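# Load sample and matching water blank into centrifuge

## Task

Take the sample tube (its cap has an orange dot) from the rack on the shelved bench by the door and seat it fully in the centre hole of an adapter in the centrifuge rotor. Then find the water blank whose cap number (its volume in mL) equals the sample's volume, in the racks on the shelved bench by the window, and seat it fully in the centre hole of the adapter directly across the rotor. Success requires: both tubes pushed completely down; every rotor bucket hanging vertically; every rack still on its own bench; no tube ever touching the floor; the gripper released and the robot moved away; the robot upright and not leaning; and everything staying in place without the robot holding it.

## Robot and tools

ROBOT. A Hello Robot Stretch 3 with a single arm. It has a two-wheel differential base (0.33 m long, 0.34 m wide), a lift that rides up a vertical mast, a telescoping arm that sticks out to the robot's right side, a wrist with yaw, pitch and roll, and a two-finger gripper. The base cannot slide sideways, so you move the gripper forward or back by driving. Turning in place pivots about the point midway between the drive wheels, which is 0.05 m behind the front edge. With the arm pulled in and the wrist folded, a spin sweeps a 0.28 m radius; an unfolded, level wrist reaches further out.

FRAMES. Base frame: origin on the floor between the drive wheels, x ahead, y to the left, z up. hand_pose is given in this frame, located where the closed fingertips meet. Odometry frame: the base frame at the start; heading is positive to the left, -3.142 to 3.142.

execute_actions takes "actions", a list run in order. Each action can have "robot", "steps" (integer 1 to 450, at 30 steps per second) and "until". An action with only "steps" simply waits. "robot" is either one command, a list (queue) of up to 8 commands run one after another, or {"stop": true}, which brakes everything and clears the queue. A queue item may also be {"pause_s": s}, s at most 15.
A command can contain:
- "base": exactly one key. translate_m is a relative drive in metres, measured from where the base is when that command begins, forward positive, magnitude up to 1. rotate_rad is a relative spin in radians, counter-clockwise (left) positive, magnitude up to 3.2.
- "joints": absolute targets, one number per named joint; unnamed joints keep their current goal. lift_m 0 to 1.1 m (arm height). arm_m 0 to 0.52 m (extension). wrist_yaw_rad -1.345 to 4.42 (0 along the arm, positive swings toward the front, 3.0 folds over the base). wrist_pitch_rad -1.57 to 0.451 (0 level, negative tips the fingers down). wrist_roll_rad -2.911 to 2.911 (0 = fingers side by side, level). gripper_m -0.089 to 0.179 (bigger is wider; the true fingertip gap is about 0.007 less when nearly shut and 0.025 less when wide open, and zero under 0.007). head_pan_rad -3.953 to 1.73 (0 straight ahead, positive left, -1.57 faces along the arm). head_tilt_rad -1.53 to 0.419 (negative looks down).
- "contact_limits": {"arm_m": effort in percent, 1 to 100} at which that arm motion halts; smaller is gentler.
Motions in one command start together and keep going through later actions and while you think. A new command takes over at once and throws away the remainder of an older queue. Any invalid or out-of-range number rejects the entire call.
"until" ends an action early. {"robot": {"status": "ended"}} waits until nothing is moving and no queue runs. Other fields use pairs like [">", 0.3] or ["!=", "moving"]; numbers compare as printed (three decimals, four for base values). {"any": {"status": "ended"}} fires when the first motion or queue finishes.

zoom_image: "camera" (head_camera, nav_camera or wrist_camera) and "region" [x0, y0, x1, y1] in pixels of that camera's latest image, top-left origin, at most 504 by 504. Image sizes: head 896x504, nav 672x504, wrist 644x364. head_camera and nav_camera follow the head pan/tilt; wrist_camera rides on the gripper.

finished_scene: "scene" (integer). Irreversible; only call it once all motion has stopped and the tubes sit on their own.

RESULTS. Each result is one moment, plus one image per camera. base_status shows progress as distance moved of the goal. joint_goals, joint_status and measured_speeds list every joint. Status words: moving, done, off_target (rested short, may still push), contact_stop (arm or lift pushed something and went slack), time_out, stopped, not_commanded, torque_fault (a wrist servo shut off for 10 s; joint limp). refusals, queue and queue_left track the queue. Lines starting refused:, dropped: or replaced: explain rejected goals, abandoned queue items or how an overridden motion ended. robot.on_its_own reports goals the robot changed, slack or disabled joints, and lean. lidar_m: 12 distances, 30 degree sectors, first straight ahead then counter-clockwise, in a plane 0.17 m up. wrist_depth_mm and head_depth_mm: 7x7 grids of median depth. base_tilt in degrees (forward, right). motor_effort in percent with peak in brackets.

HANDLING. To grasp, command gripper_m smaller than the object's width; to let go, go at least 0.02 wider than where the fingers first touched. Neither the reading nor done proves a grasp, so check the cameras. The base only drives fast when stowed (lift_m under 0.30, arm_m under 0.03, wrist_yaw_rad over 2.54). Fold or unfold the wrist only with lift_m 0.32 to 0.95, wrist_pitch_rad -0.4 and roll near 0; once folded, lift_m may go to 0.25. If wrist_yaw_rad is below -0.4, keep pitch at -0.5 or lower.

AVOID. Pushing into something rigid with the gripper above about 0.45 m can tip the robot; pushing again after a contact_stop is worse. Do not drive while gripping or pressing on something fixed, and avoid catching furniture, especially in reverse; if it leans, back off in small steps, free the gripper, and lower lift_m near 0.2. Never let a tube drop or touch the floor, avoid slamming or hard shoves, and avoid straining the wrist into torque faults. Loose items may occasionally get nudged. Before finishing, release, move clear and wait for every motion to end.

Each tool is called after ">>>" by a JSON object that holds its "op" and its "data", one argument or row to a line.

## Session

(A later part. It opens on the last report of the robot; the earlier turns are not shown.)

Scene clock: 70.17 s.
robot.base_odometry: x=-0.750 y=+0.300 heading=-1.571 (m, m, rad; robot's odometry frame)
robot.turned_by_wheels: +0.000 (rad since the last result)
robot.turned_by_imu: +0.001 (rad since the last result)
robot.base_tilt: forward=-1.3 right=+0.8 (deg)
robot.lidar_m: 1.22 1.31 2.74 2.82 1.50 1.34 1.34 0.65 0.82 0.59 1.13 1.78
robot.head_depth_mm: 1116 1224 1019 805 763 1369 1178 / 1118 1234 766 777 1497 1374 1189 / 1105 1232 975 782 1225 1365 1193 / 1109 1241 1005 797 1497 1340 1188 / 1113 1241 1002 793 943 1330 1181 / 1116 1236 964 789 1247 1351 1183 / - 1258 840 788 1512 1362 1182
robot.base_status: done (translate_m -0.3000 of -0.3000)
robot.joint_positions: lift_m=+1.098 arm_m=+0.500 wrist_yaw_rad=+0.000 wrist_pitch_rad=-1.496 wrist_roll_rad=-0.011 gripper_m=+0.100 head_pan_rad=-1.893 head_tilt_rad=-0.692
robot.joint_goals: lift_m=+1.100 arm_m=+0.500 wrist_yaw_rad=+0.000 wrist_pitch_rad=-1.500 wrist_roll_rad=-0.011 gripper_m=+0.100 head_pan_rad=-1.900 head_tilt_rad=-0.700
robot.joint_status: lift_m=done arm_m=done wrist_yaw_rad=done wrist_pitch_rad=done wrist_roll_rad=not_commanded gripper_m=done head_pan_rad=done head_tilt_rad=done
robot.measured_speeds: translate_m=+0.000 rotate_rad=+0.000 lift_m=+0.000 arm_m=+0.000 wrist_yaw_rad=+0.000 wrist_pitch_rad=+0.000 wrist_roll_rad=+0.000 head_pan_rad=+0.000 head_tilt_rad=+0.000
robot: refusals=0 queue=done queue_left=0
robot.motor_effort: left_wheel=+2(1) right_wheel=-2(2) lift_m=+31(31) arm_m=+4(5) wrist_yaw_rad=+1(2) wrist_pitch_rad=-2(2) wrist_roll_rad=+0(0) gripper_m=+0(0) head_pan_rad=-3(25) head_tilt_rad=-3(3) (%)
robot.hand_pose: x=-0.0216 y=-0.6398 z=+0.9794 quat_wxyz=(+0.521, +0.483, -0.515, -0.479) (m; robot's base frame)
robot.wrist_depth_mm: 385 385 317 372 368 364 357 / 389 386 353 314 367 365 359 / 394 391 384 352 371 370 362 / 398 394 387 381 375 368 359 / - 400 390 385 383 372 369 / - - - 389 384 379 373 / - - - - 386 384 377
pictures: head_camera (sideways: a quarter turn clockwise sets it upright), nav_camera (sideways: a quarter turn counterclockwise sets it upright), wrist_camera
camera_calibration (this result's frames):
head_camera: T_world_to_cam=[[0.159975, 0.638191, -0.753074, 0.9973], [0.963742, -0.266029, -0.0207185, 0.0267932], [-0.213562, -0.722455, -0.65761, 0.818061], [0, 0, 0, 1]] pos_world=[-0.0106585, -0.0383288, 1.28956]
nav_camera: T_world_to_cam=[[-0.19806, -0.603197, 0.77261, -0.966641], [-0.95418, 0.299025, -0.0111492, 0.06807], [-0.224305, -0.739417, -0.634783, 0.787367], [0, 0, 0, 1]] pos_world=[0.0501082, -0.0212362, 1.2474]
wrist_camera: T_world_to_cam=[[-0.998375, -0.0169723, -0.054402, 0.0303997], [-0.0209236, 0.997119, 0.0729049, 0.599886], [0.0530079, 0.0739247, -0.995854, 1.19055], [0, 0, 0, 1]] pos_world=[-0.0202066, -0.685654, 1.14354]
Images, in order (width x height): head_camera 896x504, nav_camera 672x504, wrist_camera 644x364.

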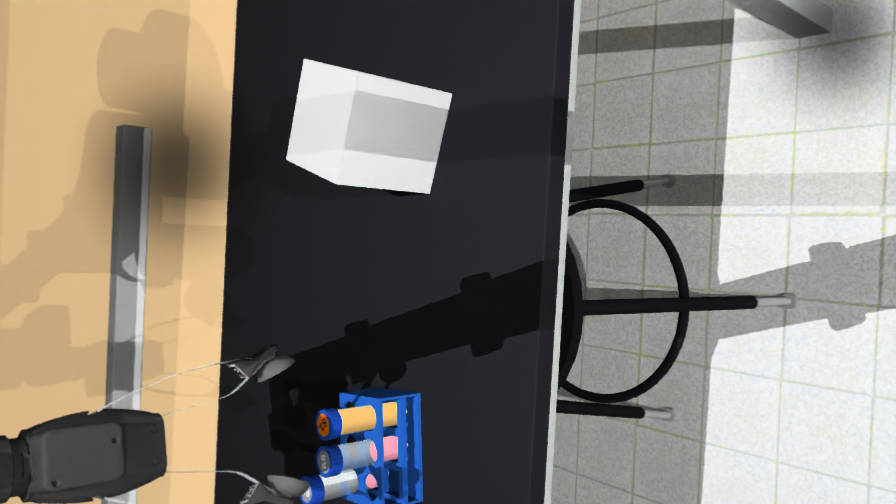

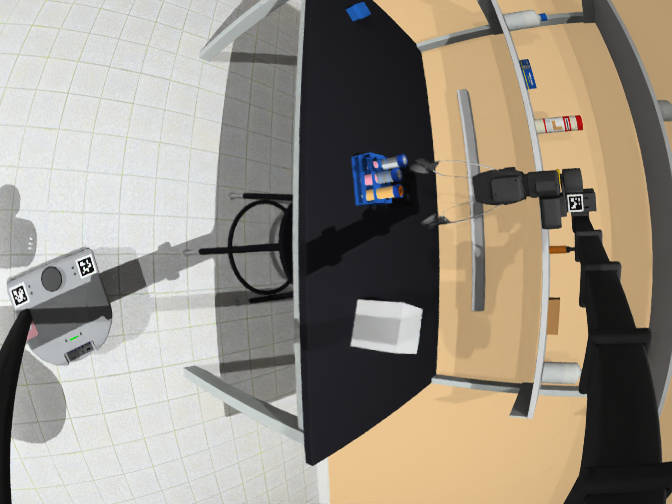

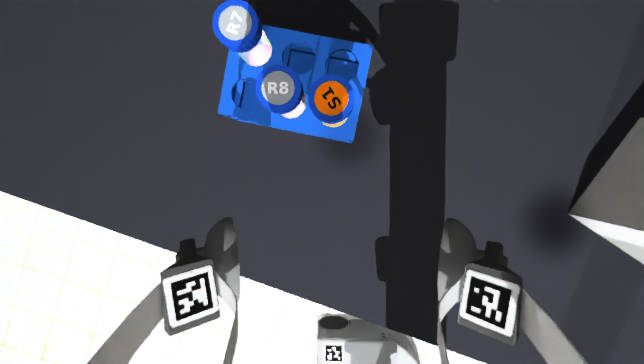

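>>> {"op": "execute_actions", "data": {
  "actions": [
    {"robot":[{"joints":{"arm_m":0.2,"wrist_roll_rad":1.3}},{"base":{"rotate_rad":-0.5}},{"base":{"translate_m":0.27}},{"base":{"rotate_rad":0.5}},{"base":{"translate_m":-0.23}},{"joints":{"arm_m":0.42,"wrist_pitch_rad":-1.57}}],"steps":450,"until":{"robot":{"status":"ended"}}},
    {"steps":450,"until":{"robot":{"status":"ended"}}}
  ]
}}

>>> {"op": "zoom_image", "data": {
  "camera": "head_camera",
  "region": [200, 150, 600, 450]
}}

Scene clock: 95.20 s.
robot.base_odometry: x=-0.879 y=+0.293 heading=-1.571 (m, m, rad; robot's odometry frame)
robot.turned_by_wheels: +0.000 (rad since the last result)
robot.turned_by_imu: +0.003 (rad since the last result)
robot.base_tilt: forward=-1.2 right=+0.7 (deg)
robot.lidar_m: 1.24 1.25 3.45 3.46 1.57 1.39 1.39 0.59 0.71 0.46 1.06 1.04
robot.head_depth_mm: 1010 1131 1019 659 665 1317 1195 / 1011 1131 1018 676 661 1318 1191 / 1013 1139 1016 795 660 1287 1190 / 1020 1149 1007 796 658 1305 1168 / 1003 1146 1004 795 658 1344 1188 / 999 1156 1004 725 656 1306 1182 / - 1172 958 723 654 1328 1187
robot.base_status: done (translate_m -0.2300 of -0.2300)
robot.joint_positions: lift_m=+1.098 arm_m=+0.420 wrist_yaw_rad=+0.000 wrist_pitch_rad=-1.562 wrist_roll_rad=+1.295 gripper_m=+0.100 head_pan_rad=-1.893 head_tilt_rad=-0.692
robot.joint_goals: lift_m=+1.100 arm_m=+0.420 wrist_yaw_rad=+0.000 wrist_pitch_rad=-1.570 wrist_roll_rad=+1.300 gripper_m=+0.100 head_pan_rad=-1.900 head_tilt_rad=-0.700
robot.joint_status: lift_m=done arm_m=done wrist_yaw_rad=done wrist_pitch_rad=done wrist_roll_rad=done gripper_m=done head_pan_rad=done head_tilt_rad=done
robot.measured_speeds: translate_m=+0.000 rotate_rad=+0.000 lift_m=+0.000 arm_m=+0.000 wrist_yaw_rad=+0.000 wrist_pitch_rad=+0.000 wrist_roll_rad=+0.000 head_pan_rad=+0.000 head_tilt_rad=+0.000
robot: refusals=0 queue=done queue_left=0
robot.motor_effort: left_wheel=-1(7) right_wheel=+3(8) lift_m=+31(31) arm_m=+4(5) wrist_yaw_rad=+0(0) wrist_pitch_rad=-3(4) wrist_roll_rad=+2(2) gripper_m=+0(0) head_pan_rad=-4(3) head_tilt_rad=-3(2) (%)
robot.hand_pose: x=-0.0216 y=-0.5424 z=+0.9803 quat_wxyz=(+0.098, +0.097, -0.703, -0.698) (m; robot's base frame)
robot.wrist_depth_mm: 381 373 365 358 352 348 343 / 385 376 375 368 360 355 - / 394 387 379 373 369 360 - / 400 395 330 378 374 370 - / 411 406 307 387 384 - - / 423 419 405 398 393 - - / 427 425 415 407 - - -
pictures: head_camera (sideways: a quarter turn clockwise sets it upright), nav_camera (sideways: a quarter turn counterclockwise sets it upright), wrist_camera
camera_calibration (this result's frames):
head_camera: T_world_to_cam=[[0.159984, 0.638189, -0.753074, 0.997301], [0.963739, -0.266042, -0.0207185, 0.0267933], [-0.213571, -0.722452, -0.65761, 0.818061], [0, 0, 0, 1]] pos_world=[-0.010659, -0.0383286, 1.28956]
nav_camera: T_world_to_cam=[[-0.198068, -0.603194, 0.77261, -0.966641], [-0.954176, 0.299038, -0.0111492, 0.06807], [-0.224315, -0.739414, -0.634783, 0.787367], [0, 0, 0, 1]] pos_world=[0.0501079, -0.0212368, 1.2474]
wrist_camera: T_world_to_cam=[[-0.274407, 0.959525, -0.0633407, 0.586152], [0.948906, 0.280866, 0.143846, 0.0656186], [0.155814, -0.0206321, -0.987571, 1.12705], [0, 0, 0, 1]] pos_world=[-0.0770323, -0.557604, 1.14073]
Images, in order (width x height): head_camera 896x504, nav_camera 672x504, wrist_camera 644x364.

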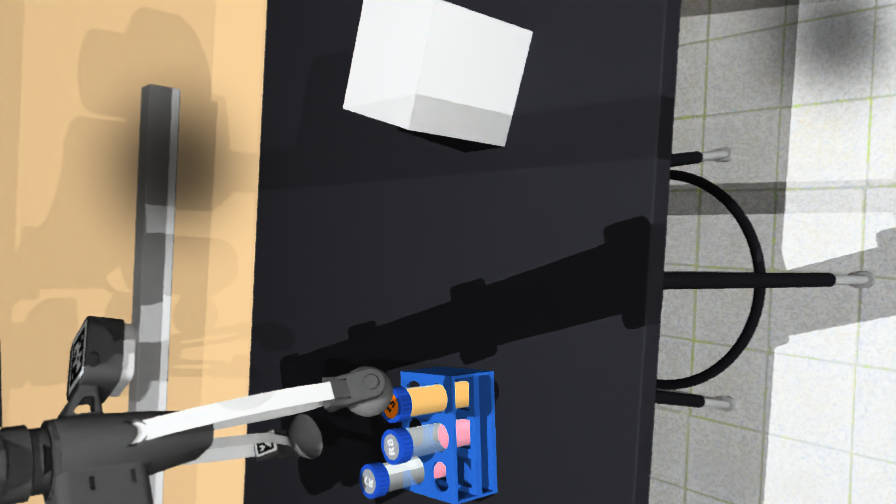

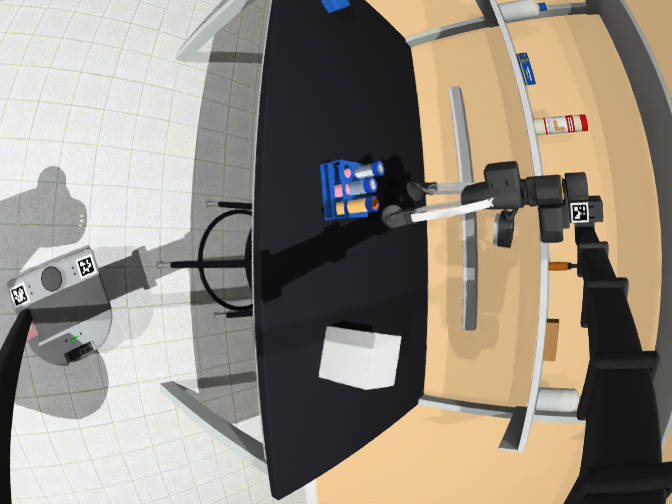

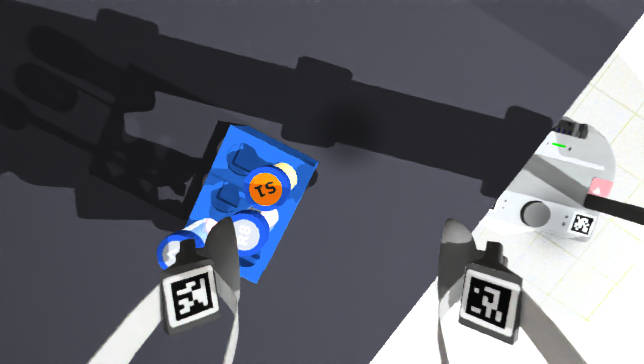

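Region (200, 150, 600, 450) of head_camera's 896x504 image, scaled by 1.260, with more detail than that image has; it fills the top 378 rows of this view, and the rest is white.

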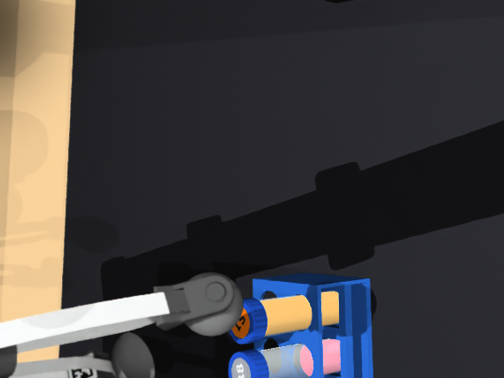

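>>> {"op": "execute_actions", "data": {
  "actions": [
    {"robot":{"joints":{"arm_m":0.48,"wrist_roll_rad":1.72,"gripper_m":0.09}},"steps":450,"until":{"robot":{"status":"ended"}}}
  ]
}}

Scene clock: 101.73 s.
robot.base_odometry: x=-0.879 y=+0.293 heading=-1.571 (m, m, rad; robot's odometry frame)
robot.turned_by_wheels: +0.000 (rad since the last result)
robot.turned_by_imu: +0.001 (rad since the last result)
robot.base_tilt: forward=-1.1 right=+0.8 (deg)
robot.lidar_m: 1.24 1.25 3.44 3.46 1.55 1.39 1.39 0.59 0.71 0.46 1.06 1.04
robot.head_depth_mm: 1015 1129 1022 660 662 1317 1201 / 1012 1138 1022 676 660 1324 1200 / 1018 1142 1017 798 659 1289 1194 / 1018 1146 1008 796 660 1310 1169 / 1010 1146 1006 793 657 1334 1187 / 991 1149 984 725 654 1311 1180 / - 1166 991 723 651 1327 1180
robot.base_status: done (translate_m -0.2300 of -0.2300)
robot.joint_positions: lift_m=+1.098 arm_m=+0.480 wrist_yaw_rad=+0.000 wrist_pitch_rad=-1.562 wrist_roll_rad=+1.714 gripper_m=+0.090 head_pan_rad=-1.893 head_tilt_rad=-0.692
robot.joint_goals: lift_m=+1.100 arm_m=+0.480 wrist_yaw_rad=+0.000 wrist_pitch_rad=-1.570 wrist_roll_rad=+1.720 gripper_m=+0.090 head_pan_rad=-1.900 head_tilt_rad=-0.700
robot.joint_status: lift_m=done arm_m=done wrist_yaw_rad=done wrist_pitch_rad=done wrist_roll_rad=done gripper_m=done head_pan_rad=done head_tilt_rad=done
robot.measured_speeds: translate_m=+0.000 rotate_rad=+0.000 lift_m=+0.000 arm_m=+0.000 wrist_yaw_rad=+0.000 wrist_pitch_rad=+0.000 wrist_roll_rad=+0.000 head_pan_rad=+0.000 head_tilt_rad=+0.000
robot: refusals=0 queue=done queue_left=0
robot.motor_effort: left_wheel=-2(1) right_wheel=+3(3) lift_m=+31(31) arm_m=+4(4) wrist_yaw_rad=+0(0) wrist_pitch_rad=-3(3) wrist_roll_rad=+3(3) gripper_m=+0(48) head_pan_rad=-2(3) head_tilt_rad=-3(2) (%)
robot.hand_pose: x=-0.0215 y=-0.6023 z=+0.9803 quat_wxyz=(-0.050, -0.051, -0.708, -0.703) (m; robot's base frame)
robot.wrist_depth_mm: 376 371 365 360 353 343 - / 388 377 375 366 359 351 - / 397 389 379 374 366 362 - / 404 401 388 323 375 367 - / 412 405 395 329 382 380 - / 422 418 404 336 393 - - / 432 426 416 408 404 - -
pictures: head_camera (sideways: a quarter turn clockwise sets it upright), nav_camera (sideways: a quarter turn counterclockwise sets it upright), wrist_camera
camera_calibration (this result's frames):
head_camera: T_world_to_cam=[[0.159984, 0.638189, -0.753074, 0.9973], [0.963739, -0.266042, -0.0207185, 0.0267932], [-0.213571, -0.722452, -0.65761, 0.818061], [0, 0, 0, 1]] pos_world=[-0.010659, -0.0383286, 1.28956]
nav_camera: T_world_to_cam=[[-0.198068, -0.603194, 0.77261, -0.96664], [-0.954176, 0.299038, -0.0111492, 0.06807], [-0.224315, -0.739414, -0.634783, 0.787367], [0, 0, 0, 1]] pos_world=[0.0501079, -0.0212368, 1.2474]
wrist_camera: T_world_to_cam=[[0.139881, 0.988106, -0.0638758, 0.670353], [0.980658, -0.12933, 0.146911, -0.167002], [0.136903, -0.0831904, -0.987085, 1.08724], [0, 0, 0, 1]] pos_world=[-0.0788444, -0.59353, 1.14055]
Images, in order (width x height): head_camera 896x504, nav_camera 672x504, wrist_camera 644x364.

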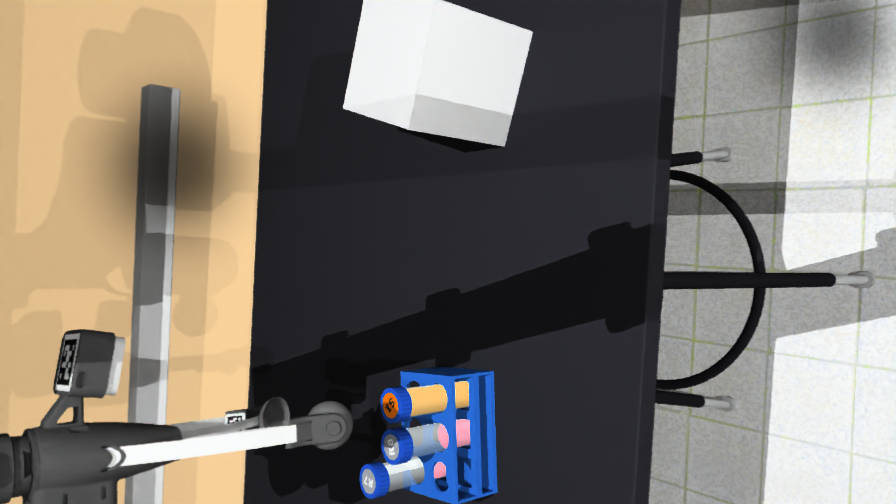

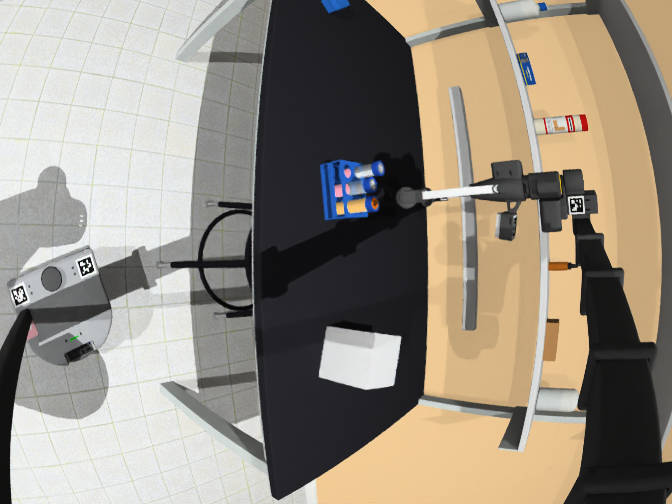

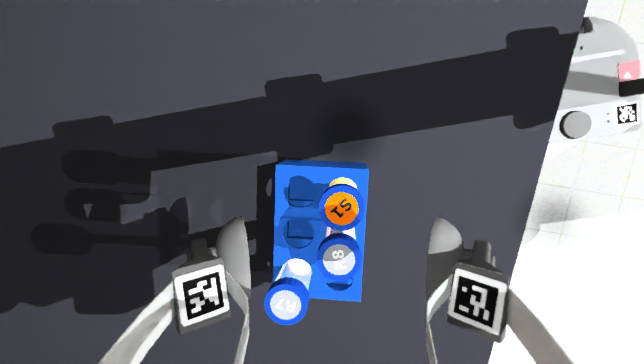

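>>> {"op": "execute_actions", "data": {
  "actions": [
    {"robot":{"joints":{"lift_m":1.0,"gripper_m":0.075,"head_pan_rad":-1.75}},"steps":450,"until":{"robot":{"status":"ended"}}}
  ]
}}

Scene clock: 108.73 s.
robot.base_odometry: x=-0.879 y=+0.293 heading=-1.571 (m, m, rad; robot's odometry frame)
robot.turned_by_wheels: +0.000 (rad since the last result)
robot.turned_by_imu: +0.001 (rad since the last result)
robot.base_tilt: forward=-1.3 right=+0.7 (deg)
robot.lidar_m: 1.24 1.25 3.44 3.46 1.56 1.39 1.40 0.59 0.71 0.46 1.06 1.04
robot.head_depth_mm: 974 - - 669 663 1294 1200 / 964 - 979 801 662 1240 1194 / - 1163 1010 797 660 1309 1194 / - 1139 1007 796 658 1313 1171 / - - 1005 730 656 1304 1189 / 1066 1183 997 748 654 1363 1176 / 1070 1207 996 789 668 1356 1179
robot.base_status: done (translate_m -0.2300 of -0.2300)
robot.joint_positions: lift_m=+1.001 arm_m=+0.480 wrist_yaw_rad=+0.000 wrist_pitch_rad=-1.562 wrist_roll_rad=+1.714 gripper_m=+0.075 head_pan_rad=-1.757 head_tilt_rad=-0.692
robot.joint_goals: lift_m=+1.000 arm_m=+0.480 wrist_yaw_rad=+0.000 wrist_pitch_rad=-1.570 wrist_roll_rad=+1.720 gripper_m=+0.075 head_pan_rad=-1.750 head_tilt_rad=-0.700
robot.joint_status: lift_m=done arm_m=done wrist_yaw_rad=done wrist_pitch_rad=done wrist_roll_rad=done gripper_m=done head_pan_rad=done head_tilt_rad=done
robot.measured_speeds: translate_m=+0.000 rotate_rad=+0.000 lift_m=+0.000 arm_m=+0.000 wrist_yaw_rad=+0.000 wrist_pitch_rad=+0.000 wrist_roll_rad=+0.000 head_pan_rad=+0.000 head_tilt_rad=+0.000
robot: refusals=0 queue=done queue_left=0
robot.motor_effort: left_wheel=-2(1) right_wheel=+3(3) lift_m=+12(36) arm_m=+4(4) wrist_yaw_rad=+0(0) wrist_pitch_rad=-3(3) wrist_roll_rad=+3(3) gripper_m=+0(61) head_pan_rad=+3(17) head_tilt_rad=-3(3) (%)
robot.hand_pose: x=-0.0215 y=-0.6023 z=+0.8828 quat_wxyz=(-0.050, -0.051, -0.708, -0.703) (m; robot's base frame)
robot.wrist_depth_mm: 279 274 270 265 260 256 252 / 285 281 275 271 267 262 257 / 292 286 280 277 271 266 263 / 298 294 289 233 278 273 269 / 307 301 295 166 283 279 - / 315 309 - 174 293 283 - / 322 315 308 172 297 293 -
pictures: head_camera (sideways: a quarter turn clockwise sets it upright), nav_camera (sideways: a quarter turn counterclockwise sets it upright), wrist_camera
camera_calibration (this result's frames):
head_camera: T_world_to_cam=[[0.0719921, 0.653986, -0.753074, 0.997837], [0.990908, -0.132939, -0.0207185, 0.0266275], [-0.113662, -0.744735, -0.65761, 0.817451], [0, 0, 0, 1]] pos_world=[-0.0053084, -0.0402467, 1.28956]
nav_camera: T_world_to_cam=[[-0.114469, -0.624476, 0.77261, -0.96715], [-0.985906, 0.166927, -0.0111492, 0.0682635], [-0.122007, -0.762997, -0.634783, 0.786743], [0, 0, 0, 1]] pos_world=[0.0525806, -0.0150749, 1.2474]
wrist_camera: T_world_to_cam=[[0.139881, 0.988106, -0.0638758, 0.664126], [0.980658, -0.12933, 0.146911, -0.152677], [0.136903, -0.0831904, -0.987085, 0.990991], [0, 0, 0, 1]] pos_world=[-0.0788444, -0.593531, 1.04304]
Images, in order (width x height): head_camera 896x504, nav_camera 672x504, wrist_camera 644x364.

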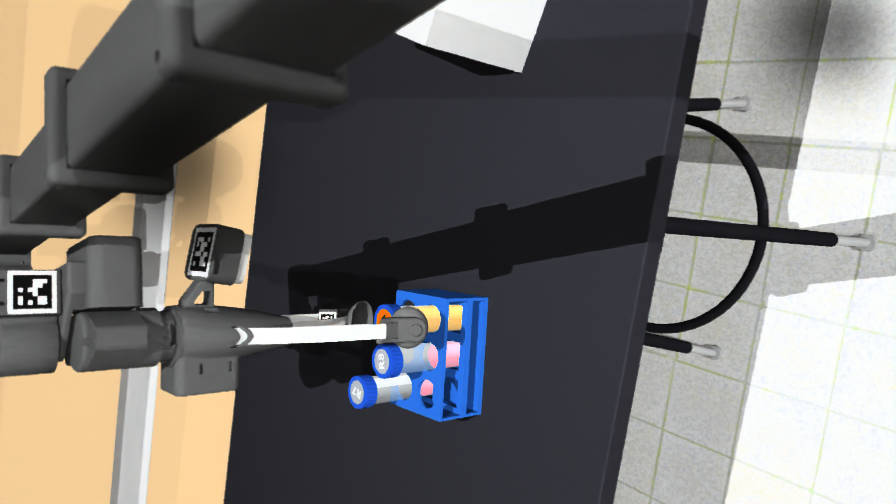

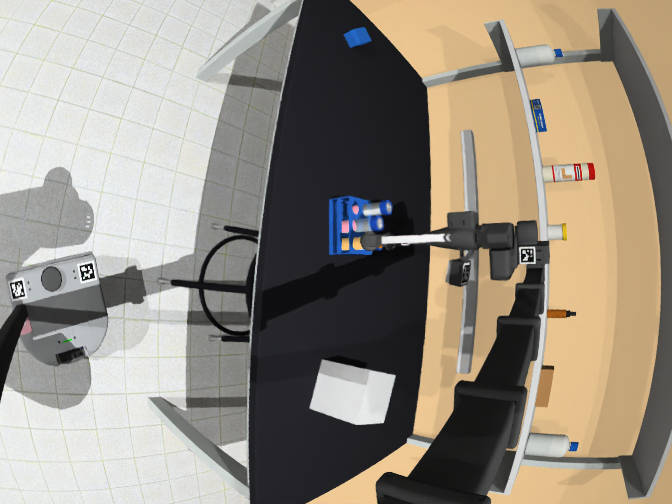

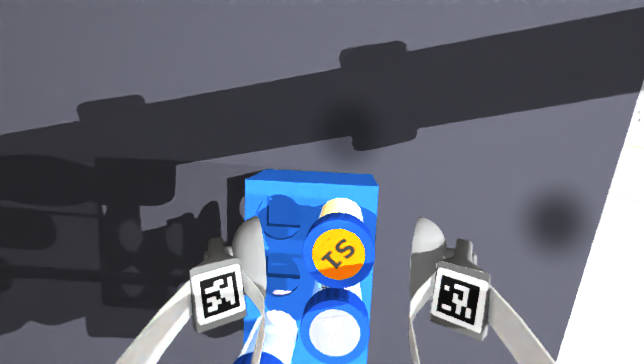

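>>> {"op": "execute_actions", "data": {
  "actions": [
    {"robot":[{"joints":{"lift_m":0.985}},{"joints":{"gripper_m":0.02}},{"pause_s":0.5},{"joints":{"lift_m":1.1}},{"joints":{"arm_m":0.1,"head_pan_rad":-1.57,"head_tilt_rad":-0.9}}],"steps":450,"until":{"robot":{"status":"ended"}}}
  ]
}}

Scene clock: 121.00 s.
robot.base_odometry: x=-0.879 y=+0.293 heading=-1.571 (m, m, rad; robot's odometry frame)
robot.turned_by_wheels: +0.000 (rad since the last result)
robot.turned_by_imu: +0.002 (rad since the last result)
robot.base_tilt: forward=-1.2 right=+0.6 (deg)
robot.lidar_m: 1.24 1.25 3.44 3.46 1.56 1.39 1.40 0.59 0.71 0.46 1.06 1.04
robot.head_depth_mm: 1032 - 744 654 1236 1257 1132 / - - 743 656 1363 1252 1129 / - - - 645 993 1236 1145 / 1123 - 724 665 1375 1248 1137 / 1133 901 740 677 1405 1244 1122 / 1127 905 755 1498 1399 1248 1125 / 1125 902 752 1537 1403 1240 1119
robot.base_status: done (translate_m -0.2300 of -0.2300)
robot.joint_positions: lift_m=+1.098 arm_m=+0.100 wrist_yaw_rad=+0.000 wrist_pitch_rad=-1.562 wrist_roll_rad=+1.714 gripper_m=+0.020 head_pan_rad=-1.577 head_tilt_rad=-0.889
robot.joint_goals: lift_m=+1.100 arm_m=+0.100 wrist_yaw_rad=+0.000 wrist_pitch_rad=-1.570 wrist_roll_rad=+1.720 gripper_m=+0.020 head_pan_rad=-1.570 head_tilt_rad=-0.900
robot.joint_status: lift_m=done arm_m=done wrist_yaw_rad=done wrist_pitch_rad=done wrist_roll_rad=done gripper_m=done head_pan_rad=done head_tilt_rad=done
robot.measured_speeds: translate_m=+0.000 rotate_rad=+0.000 lift_m=+0.000 arm_m=+0.000 wrist_yaw_rad=+0.000 wrist_pitch_rad=+0.000 wrist_roll_rad=+0.000 head_pan_rad=+0.000 head_tilt_rad=+0.000
robot: refusals=0 queue=done queue_left=0
robot.motor_effort: left_wheel=-1(1) right_wheel=+3(3) lift_m=+31(30) arm_m=-5(4) wrist_yaw_rad=-1(0) wrist_pitch_rad=-3(3) wrist_roll_rad=+2(3) gripper_m=-7(80) head_pan_rad=+3(17) head_tilt_rad=-4(15) (%)
robot.hand_pose: x=-0.0215 y=-0.2231 z=+0.9803 quat_wxyz=(-0.050, -0.051, -0.708, -0.703) (m; robot's base frame)
robot.wrist_depth_mm: 378 370 - - - - - / 385 380 - - - - - / 397 388 - - - - - / 408 399 - - - - - / 409 406 - 149 - - - / 420 415 - 150 - - - / 439 427 - - - - -
pictures: head_camera (sideways: a quarter turn clockwise sets it upright), nav_camera (sideways: a quarter turn counterclockwise sets it upright), wrist_camera
camera_calibration (this result's frames):
head_camera: T_world_to_cam=[[-0.0456882, 0.791042, -0.610053, 0.812183], [0.998699, 0.0500107, -0.00994693, 0.0125527], [0.0226408, -0.609714, -0.792298, 0.991783], [0, 0, 0, 1]] pos_world=[0.00211608, -0.0383949, 1.28139]
nav_camera: T_world_to_cam=[[-0.00141908, -0.773866, 0.633348, -0.786356], [-0.999843, -0.0101014, -0.0145829, 0.0728154], [0.0176829, -0.633269, -0.77373, 0.966603], [0, 0, 0, 1]] pos_world=[0.0545957, 0.00432139, 1.24699]
wrist_camera: T_world_to_cam=[[0.139958, 0.988095, -0.0638744, 0.295598], [0.980648, -0.129406, 0.146913, -0.117963], [0.136899, -0.0832, -0.987085, 1.11877], [0, 0, 0, 1]] pos_world=[-0.0788492, -0.214262, 1.14053]
Images, in order (width x height): head_camera 896x504, nav_camera 672x504, wrist_camera 644x364.

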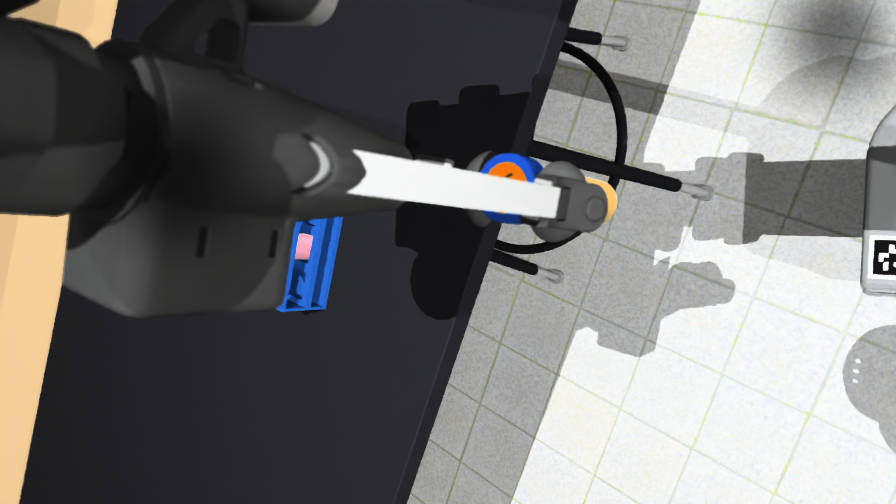

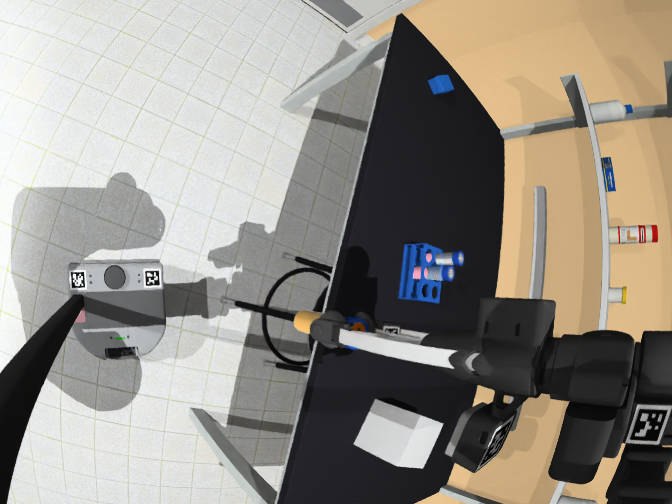

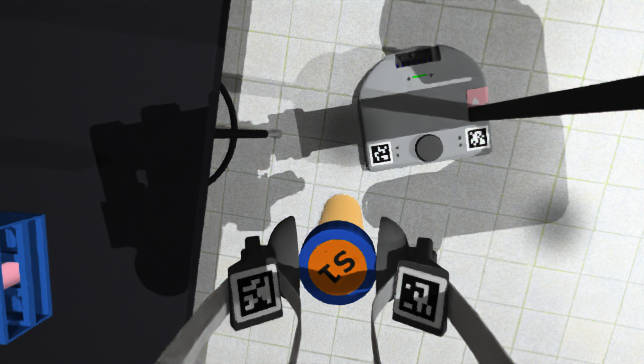

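>>> {"op": "zoom_image", "data": {
  "camera": "wrist_camera",
  "region": [280, 180, 400, 320]
}}

>>> {"op": "zoom_image", "data": {
  "camera": "nav_camera",
  "region": [270, 290, 390, 360]
}}

Region (280, 180, 400, 320) of wrist_camera's 644x364 image, scaled by 3.600; it fills the left 432 columns of this view, and the rest is white.

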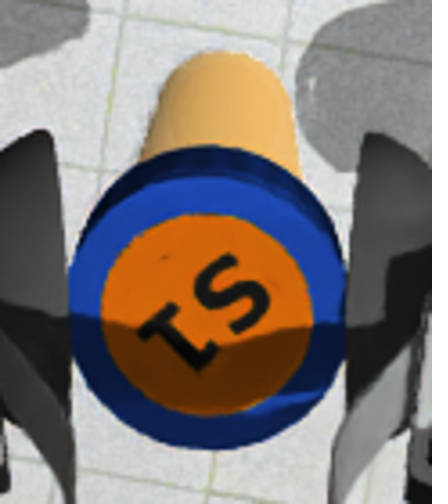

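Region (270, 290, 390, 360) of nav_camera's 672x504 image, scaled by 4.200, with more detail than that image has; it fills the top 294 rows of this view, and the rest is white.

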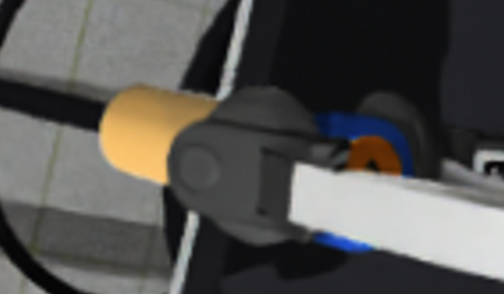

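>>> {"op": "execute_actions", "data": {
  "actions": [
    {"robot":[{"joints":{"arm_m":0.0},"base":{"rotate_rad":-0.15}},{"base":{"translate_m":0.85}},{"base":{"rotate_rad":1.42}},{"base":{"translate_m":0.9}},{"joints":{"head_tilt_rad":-0.75}}],"steps":450,"until":{"robot":{"status":"ended"}}},
    {"steps":450,"until":{"robot":{"status":"ended"}}}
  ]
}}

Scene clock: 163.20 s.
robot.base_odometry: x=-0.147 y=-0.814 heading=-0.301 (m, m, rad; robot's odometry frame)
robot.turned_by_wheels: +1.270 (rad since the last result)
robot.turned_by_imu: +1.283 (rad since the last result)
robot.base_tilt: forward=-1.5 right=+0.7 (deg)
robot.lidar_m: 1.77 2.44 2.28 2.21 2.31 1.80 1.47 0.31 0.23 0.22 0.23 0.32
robot.head_depth_mm: - - - - - 501 544 / - - - - - - 588 / 671 - - - - - - / 687 783 859 798 - 512 578 / 693 791 852 773 - 515 591 / 695 796 826 777 639 513 604 / 739 921 1038 690 568 514 617
robot.base_status: done (translate_m +0.9000 of +0.9000)
robot.joint_positions: lift_m=+1.098 arm_m=+0.000 wrist_yaw_rad=+0.000 wrist_pitch_rad=-1.562 wrist_roll_rad=+1.714 gripper_m=+0.020 head_pan_rad=-1.577 head_tilt_rad=-0.754
robot.joint_goals: lift_m=+1.100 arm_m=+0.000 wrist_yaw_rad=+0.000 wrist_pitch_rad=-1.570 wrist_roll_rad=+1.720 gripper_m=+0.020 head_pan_rad=-1.570 head_tilt_rad=-0.750
robot.joint_status: lift_m=done arm_m=done wrist_yaw_rad=done wrist_pitch_rad=done wrist_roll_rad=done gripper_m=done head_pan_rad=done head_tilt_rad=done
robot.measured_speeds: translate_m=+0.000 rotate_rad=+0.000 lift_m=+0.000 arm_m=+0.000 wrist_yaw_rad=+0.000 wrist_pitch_rad=+0.000 wrist_roll_rad=+0.000 head_pan_rad=+0.000 head_tilt_rad=+0.000
robot: refusals=0 queue=done queue_left=0
robot.motor_effort: left_wheel=-2(6) right_wheel=+2(8) lift_m=+32(32) arm_m=-6(7) wrist_yaw_rad=-1(0) wrist_pitch_rad=-3(3) wrist_roll_rad=+3(2) gripper_m=-6(7) head_pan_rad=+3(2) head_tilt_rad=+2(10) (%)
robot.hand_pose: x=-0.0215 y=-0.1231 z=+0.9803 quat_wxyz=(-0.050, -0.051, -0.708, -0.703) (m; robot's base frame)
robot.wrist_depth_mm: 331 327 407 - - - - / 340 335 400 - - - - / 392 344 392 850 - - - / 396 397 387 836 - - - / 432 426 376 150 - - - / 440 430 366 150 - - - / 456 430 392 758 - - -
pictures: head_camera (sideways: a quarter turn clockwise sets it upright), nav_camera (sideways: a quarter turn counterclockwise sets it upright), wrist_camera
camera_calibration (this result's frames):
head_camera: T_world_to_cam=[[-0.0462235, 0.702263, -0.710415, 0.942962], [0.998688, 0.0481797, -0.0173533, 0.0221974], [0.022041, -0.710285, -0.703569, 0.876402], [0, 0, 0, 1]] pos_world=[0.00210195, -0.0407819, 1.28689]
nav_camera: T_world_to_cam=[[-0.000866096, -0.682121, 0.731239, -0.913921], [-0.999853, -0.0119131, -0.0122971, 0.069842], [0.0170994, -0.731142, -0.682011, 0.847326], [0, 0, 0, 1]] pos_world=[0.0545515, -0.00305729, 1.24704]
wrist_camera: T_world_to_cam=[[0.139957, 0.988095, -0.0638733, 0.196829], [0.980648, -0.129406, 0.146913, -0.105028], [0.136899, -0.0831988, -0.987085, 1.12709], [0, 0, 0, 1]] pos_world=[-0.0788492, -0.114305, 1.14053]
Images, in order (width x height): head_camera 896x504, nav_camera 672x504, wrist_camera 644x364.

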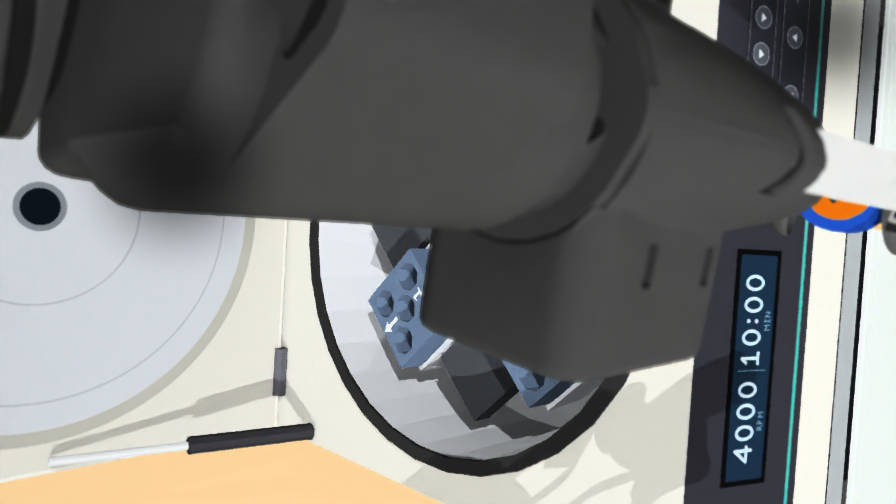

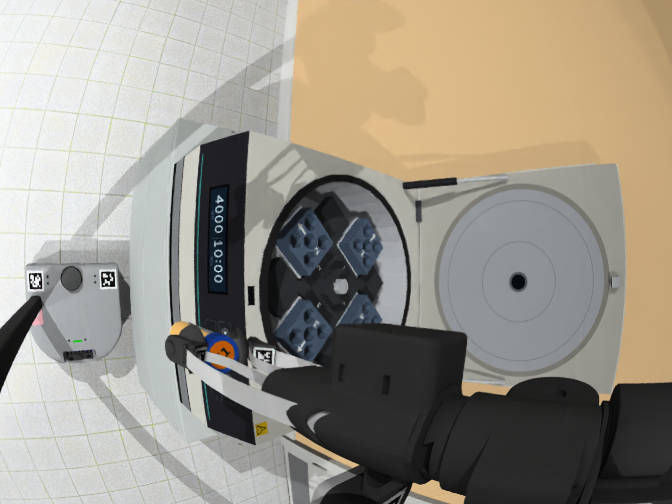

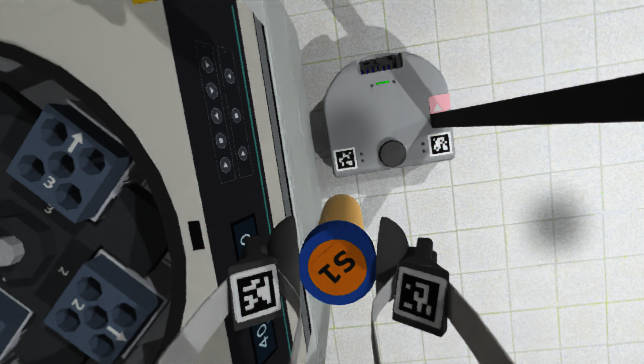

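>>> {"op": "execute_actions", "data": {
  "actions": [
    {"robot":{"joints":{"arm_m":0.3,"head_pan_rad":-1.3}},"steps":450,"until":{"robot":{"status":"ended"}}}
  ]
}}

Scene clock: 172.67 s.
robot.base_odometry: x=-0.147 y=-0.814 heading=-0.301 (m, m, rad; robot's odometry frame)
robot.turned_by_wheels: +0.000 (rad since the last result)
robot.turned_by_imu: +0.001 (rad since the last result)
robot.base_tilt: forward=-1.1 right=+0.6 (deg)
robot.lidar_m: 1.78 2.44 2.28 2.21 2.30 1.79 1.48 0.31 0.23 0.22 0.23 0.32
robot.head_depth_mm: 649 759 824 713 633 495 492 / 681 770 838 752 649 497 513 / 702 796 843 749 636 506 539 / 826 867 832 786 627 517 601 / 882 1005 1149 697 571 531 668 / 914 1046 1218 1413 569 557 752 / 950 1087 1279 1550 1483 640 884
robot.base_status: done (translate_m +0.9000 of +0.9000)
robot.joint_positions: lift_m=+1.098 arm_m=+0.300 wrist_yaw_rad=+0.000 wrist_pitch_rad=-1.562 wrist_roll_rad=+1.715 gripper_m=+0.020 head_pan_rad=-1.307 head_tilt_rad=-0.754
robot.joint_goals: lift_m=+1.100 arm_m=+0.300 wrist_yaw_rad=+0.000 wrist_pitch_rad=-1.570 wrist_roll_rad=+1.720 gripper_m=+0.020 head_pan_rad=-1.300 head_tilt_rad=-0.750
robot.joint_status: lift_m=done arm_m=done wrist_yaw_rad=done wrist_pitch_rad=done wrist_roll_rad=done gripper_m=done head_pan_rad=done head_tilt_rad=done
robot.measured_speeds: translate_m=+0.000 rotate_rad=+0.000 lift_m=+0.000 arm_m=+0.000 wrist_yaw_rad=+0.000 wrist_pitch_rad=+0.000 wrist_roll_rad=+0.000 head_pan_rad=+0.000 head_tilt_rad=+0.000
robot: refusals=0 queue=done queue_left=0
robot.motor_effort: left_wheel=-2(2) right_wheel=+3(2) lift_m=+32(32) arm_m=+4(4) wrist_yaw_rad=+0(0) wrist_pitch_rad=-3(3) wrist_roll_rad=+2(2) gripper_m=-7(6) head_pan_rad=+2(19) head_tilt_rad=+1(1) (%)
robot.hand_pose: x=-0.0215 y=-0.4223 z=+0.9803 quat_wxyz=(-0.051, -0.051, -0.708, -0.703) (m; robot's base frame)
robot.wrist_depth_mm: 330 344 398 387 310 308 - / 340 404 391 385 340 311 - / 362 385 396 367 421 318 - / 383 417 401 402 398 328 - / 385 427 416 149 406 337 - / 381 428 411 150 364 341 - / 386 409 480 431 362 349 -
pictures: head_camera (sideways: a quarter turn clockwise sets it upright), nav_camera (sideways: a quarter turn counterclockwise sets it upright), wrist_camera
camera_calibration (this result's frames):
head_camera: T_world_to_cam=[[-0.231681, 0.664276, -0.710677, 0.944434], [0.949711, 0.312646, -0.0173735, 0.0225225], [0.210649, -0.678963, -0.703304, 0.874906], [0, 0, 0, 1]] pos_world=[0.0131191, -0.0403774, 1.2869]
nav_camera: T_world_to_cam=[[0.180924, -0.657407, 0.731493, -0.915362], [-0.960499, -0.278013, -0.0122904, 0.0695933], [0.211444, -0.700375, -0.681738, 0.845785], [0, 0, 0, 1]] pos_world=[0.0536187, 0.00994906, 1.24704]
wrist_camera: T_world_to_cam=[[0.141273, 0.987908, -0.063873, 0.492435], [0.980474, -0.130711, 0.146921, -0.144318], [0.136795, -0.0833818, -0.987084, 1.10211], [0, 0, 0, 1]] pos_world=[-0.0788307, -0.413449, 1.14053]
Images, in order (width x height): head_camera 896x504, nav_camera 672x504, wrist_camera 644x364.

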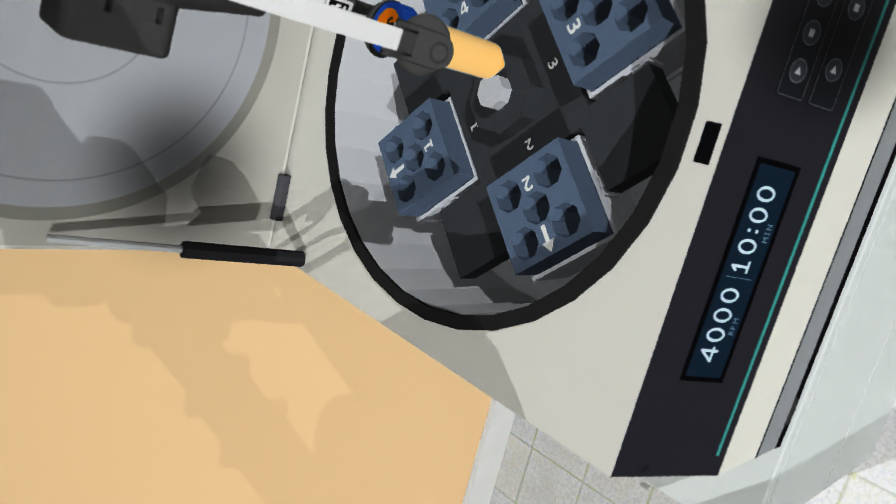

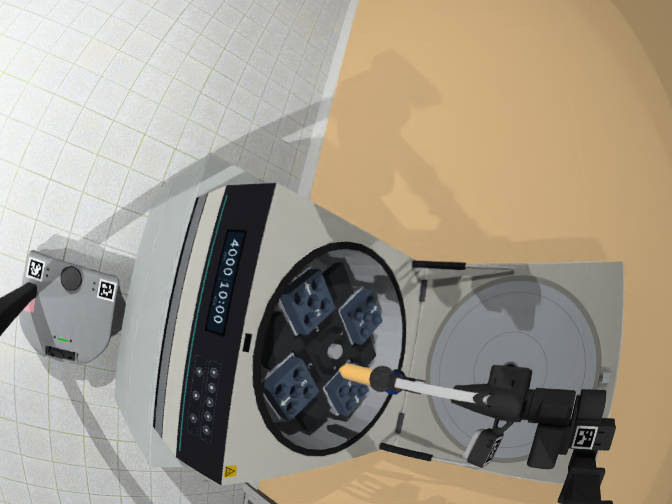

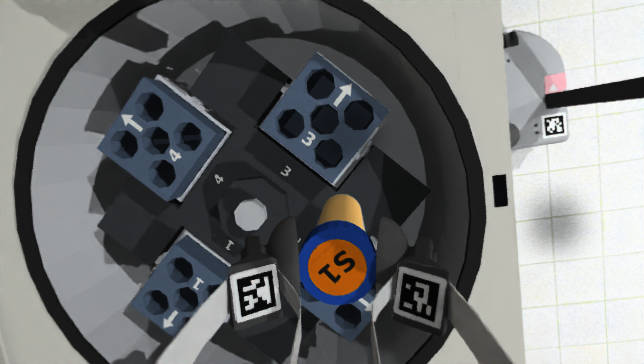

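>>> {"op": "execute_actions", "data": {
  "actions": [
    {"robot":[{"joints":{"arm_m":0.31},"base":{"translate_m":-0.072}},{"joints":{"lift_m":1.0,"head_pan_rad":-1.75,"head_tilt_rad":-0.85}}],"steps":450,"until":{"robot":{"status":"ended"}}}
  ]
}}

>>> {"op": "zoom_image", "data": {
  "camera": "head_camera",
  "region": [300, 100, 700, 400]
}}

Scene clock: 191.53 s.
robot.base_odometry: x=-0.216 y=-0.793 heading=-0.301 (m, m, rad; robot's odometry frame)
robot.turned_by_wheels: +0.000 (rad since the last result)
robot.turned_by_imu: +0.001 (rad since the last result)
robot.base_tilt: forward=-1.4 right=+0.8 (deg)
robot.lidar_m: 1.85 2.49 2.29 2.21 2.30 1.73 1.40 0.30 0.23 0.22 0.23 0.32
robot.head_depth_mm: - 1025 1210 1465 1400 721 1105 / 876 993 1146 639 541 563 898 / 734 802 758 679 539 553 852 / - 826 795 690 537 545 812 / - - 808 665 600 538 776 / 699 807 814 684 606 529 742 / 691 800 787 699 610 520 712
robot.base_status: done (translate_m -0.0720 of -0.0720)
robot.joint_positions: lift_m=+1.001 arm_m=+0.310 wrist_yaw_rad=+0.000 wrist_pitch_rad=-1.562 wrist_roll_rad=+1.715 gripper_m=+0.020 head_pan_rad=-1.743 head_tilt_rad=-0.839
robot.joint_goals: lift_m=+1.000 arm_m=+0.310 wrist_yaw_rad=+0.000 wrist_pitch_rad=-1.570 wrist_roll_rad=+1.720 gripper_m=+0.020 head_pan_rad=-1.750 head_tilt_rad=-0.850
robot.joint_status: lift_m=done arm_m=done wrist_yaw_rad=done wrist_pitch_rad=done wrist_roll_rad=done gripper_m=done head_pan_rad=done head_tilt_rad=done
robot.measured_speeds: translate_m=+0.000 rotate_rad=+0.000 lift_m=+0.000 arm_m=+0.000 wrist_yaw_rad=+0.000 wrist_pitch_rad=+0.000 wrist_roll_rad=+0.000 head_pan_rad=+0.000 head_tilt_rad=+0.000
robot: refusals=0 queue=done queue_left=0
robot.motor_effort: left_wheel=-1(6) right_wheel=+3(3) lift_m=+12(34) arm_m=+5(5) wrist_yaw_rad=+0(0) wrist_pitch_rad=-3(3) wrist_roll_rad=+2(2) gripper_m=-6(7) head_pan_rad=-3(27) head_tilt_rad=-4(11) (%)
robot.hand_pose: x=-0.0215 y=-0.4323 z=+0.8828 quat_wxyz=(-0.051, -0.051, -0.708, -0.703) (m; robot's base frame)
robot.wrist_depth_mm: 234 230 223 221 220 216 937 / 237 279 333 330 221 220 218 / 283 347 301 355 337 224 224 / 314 289 308 276 355 228 227 / 315 297 312 150 415 268 232 / 355 327 322 150 307 293 237 / 337 336 310 320 325 277 243
pictures: head_camera (sideways: a quarter turn clockwise sets it upright), nav_camera (sideways: a quarter turn counterclockwise sets it upright), wrist_camera
camera_calibration (this result's frames):
head_camera: T_world_to_cam=[[0.08031, 0.756874, -0.648608, 0.86165], [0.993135, -0.116278, -0.0127183, 0.0161954], [-0.0850452, -0.643134, -0.761016, 0.951764], [0, 0, 0, 1]] pos_world=[-0.00434036, -0.0381643, 1.28339]
nav_camera: T_world_to_cam=[[-0.123736, -0.731028, 0.671035, -0.834716], [-0.987885, 0.154578, -0.0137647, 0.0716783], [-0.0936646, -0.664608, -0.741298, 0.925109], [0, 0, 0, 1]] pos_world=[0.0541752, -0.00644545, 1.24689]
wrist_camera: T_world_to_cam=[[0.141273, 0.987908, -0.063873, 0.496091], [0.980474, -0.130711, 0.146921, -0.1313], [0.136795, -0.0833818, -0.987084, 1.00503], [0, 0, 0, 1]] pos_world=[-0.0788307, -0.423454, 1.04302]
Images, in order (width x height): head_camera 896x504, nav_camera 672x504, wrist_camera 644x364.

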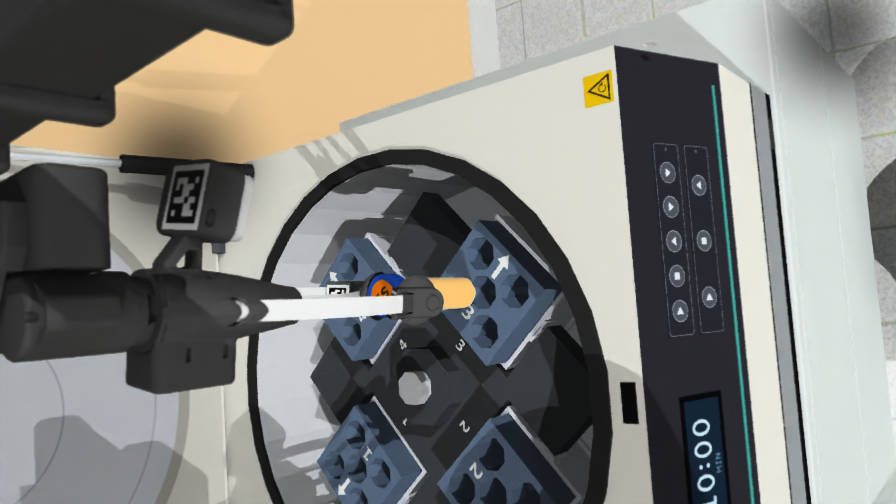

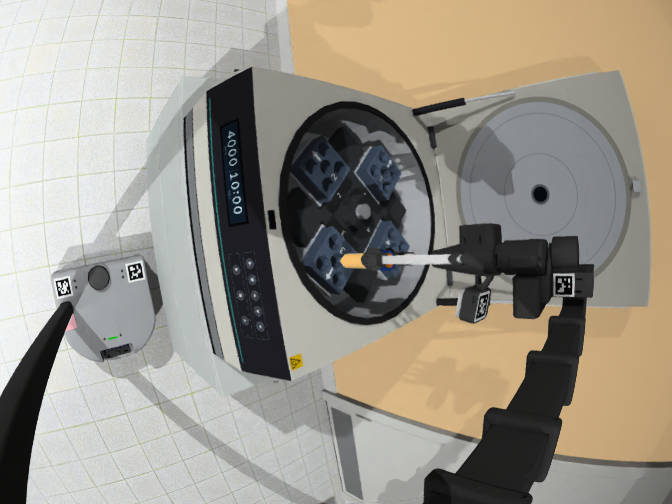

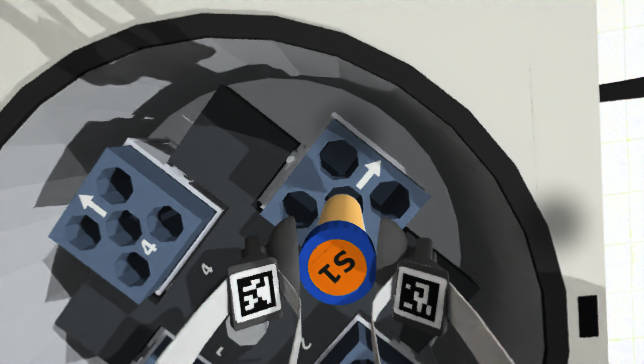

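Region (300, 100, 700, 400) of head_camera's 896x504 image, scaled by 1.260, with more detail than that image has; it fills the top 378 rows of this view, and the rest is white.

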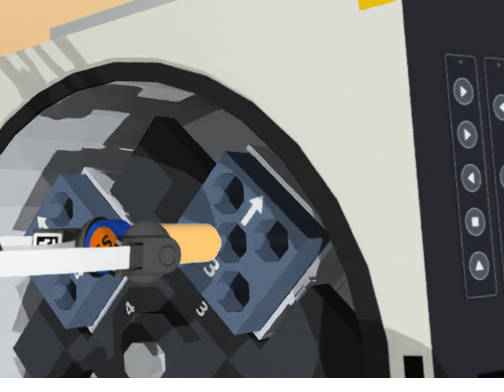

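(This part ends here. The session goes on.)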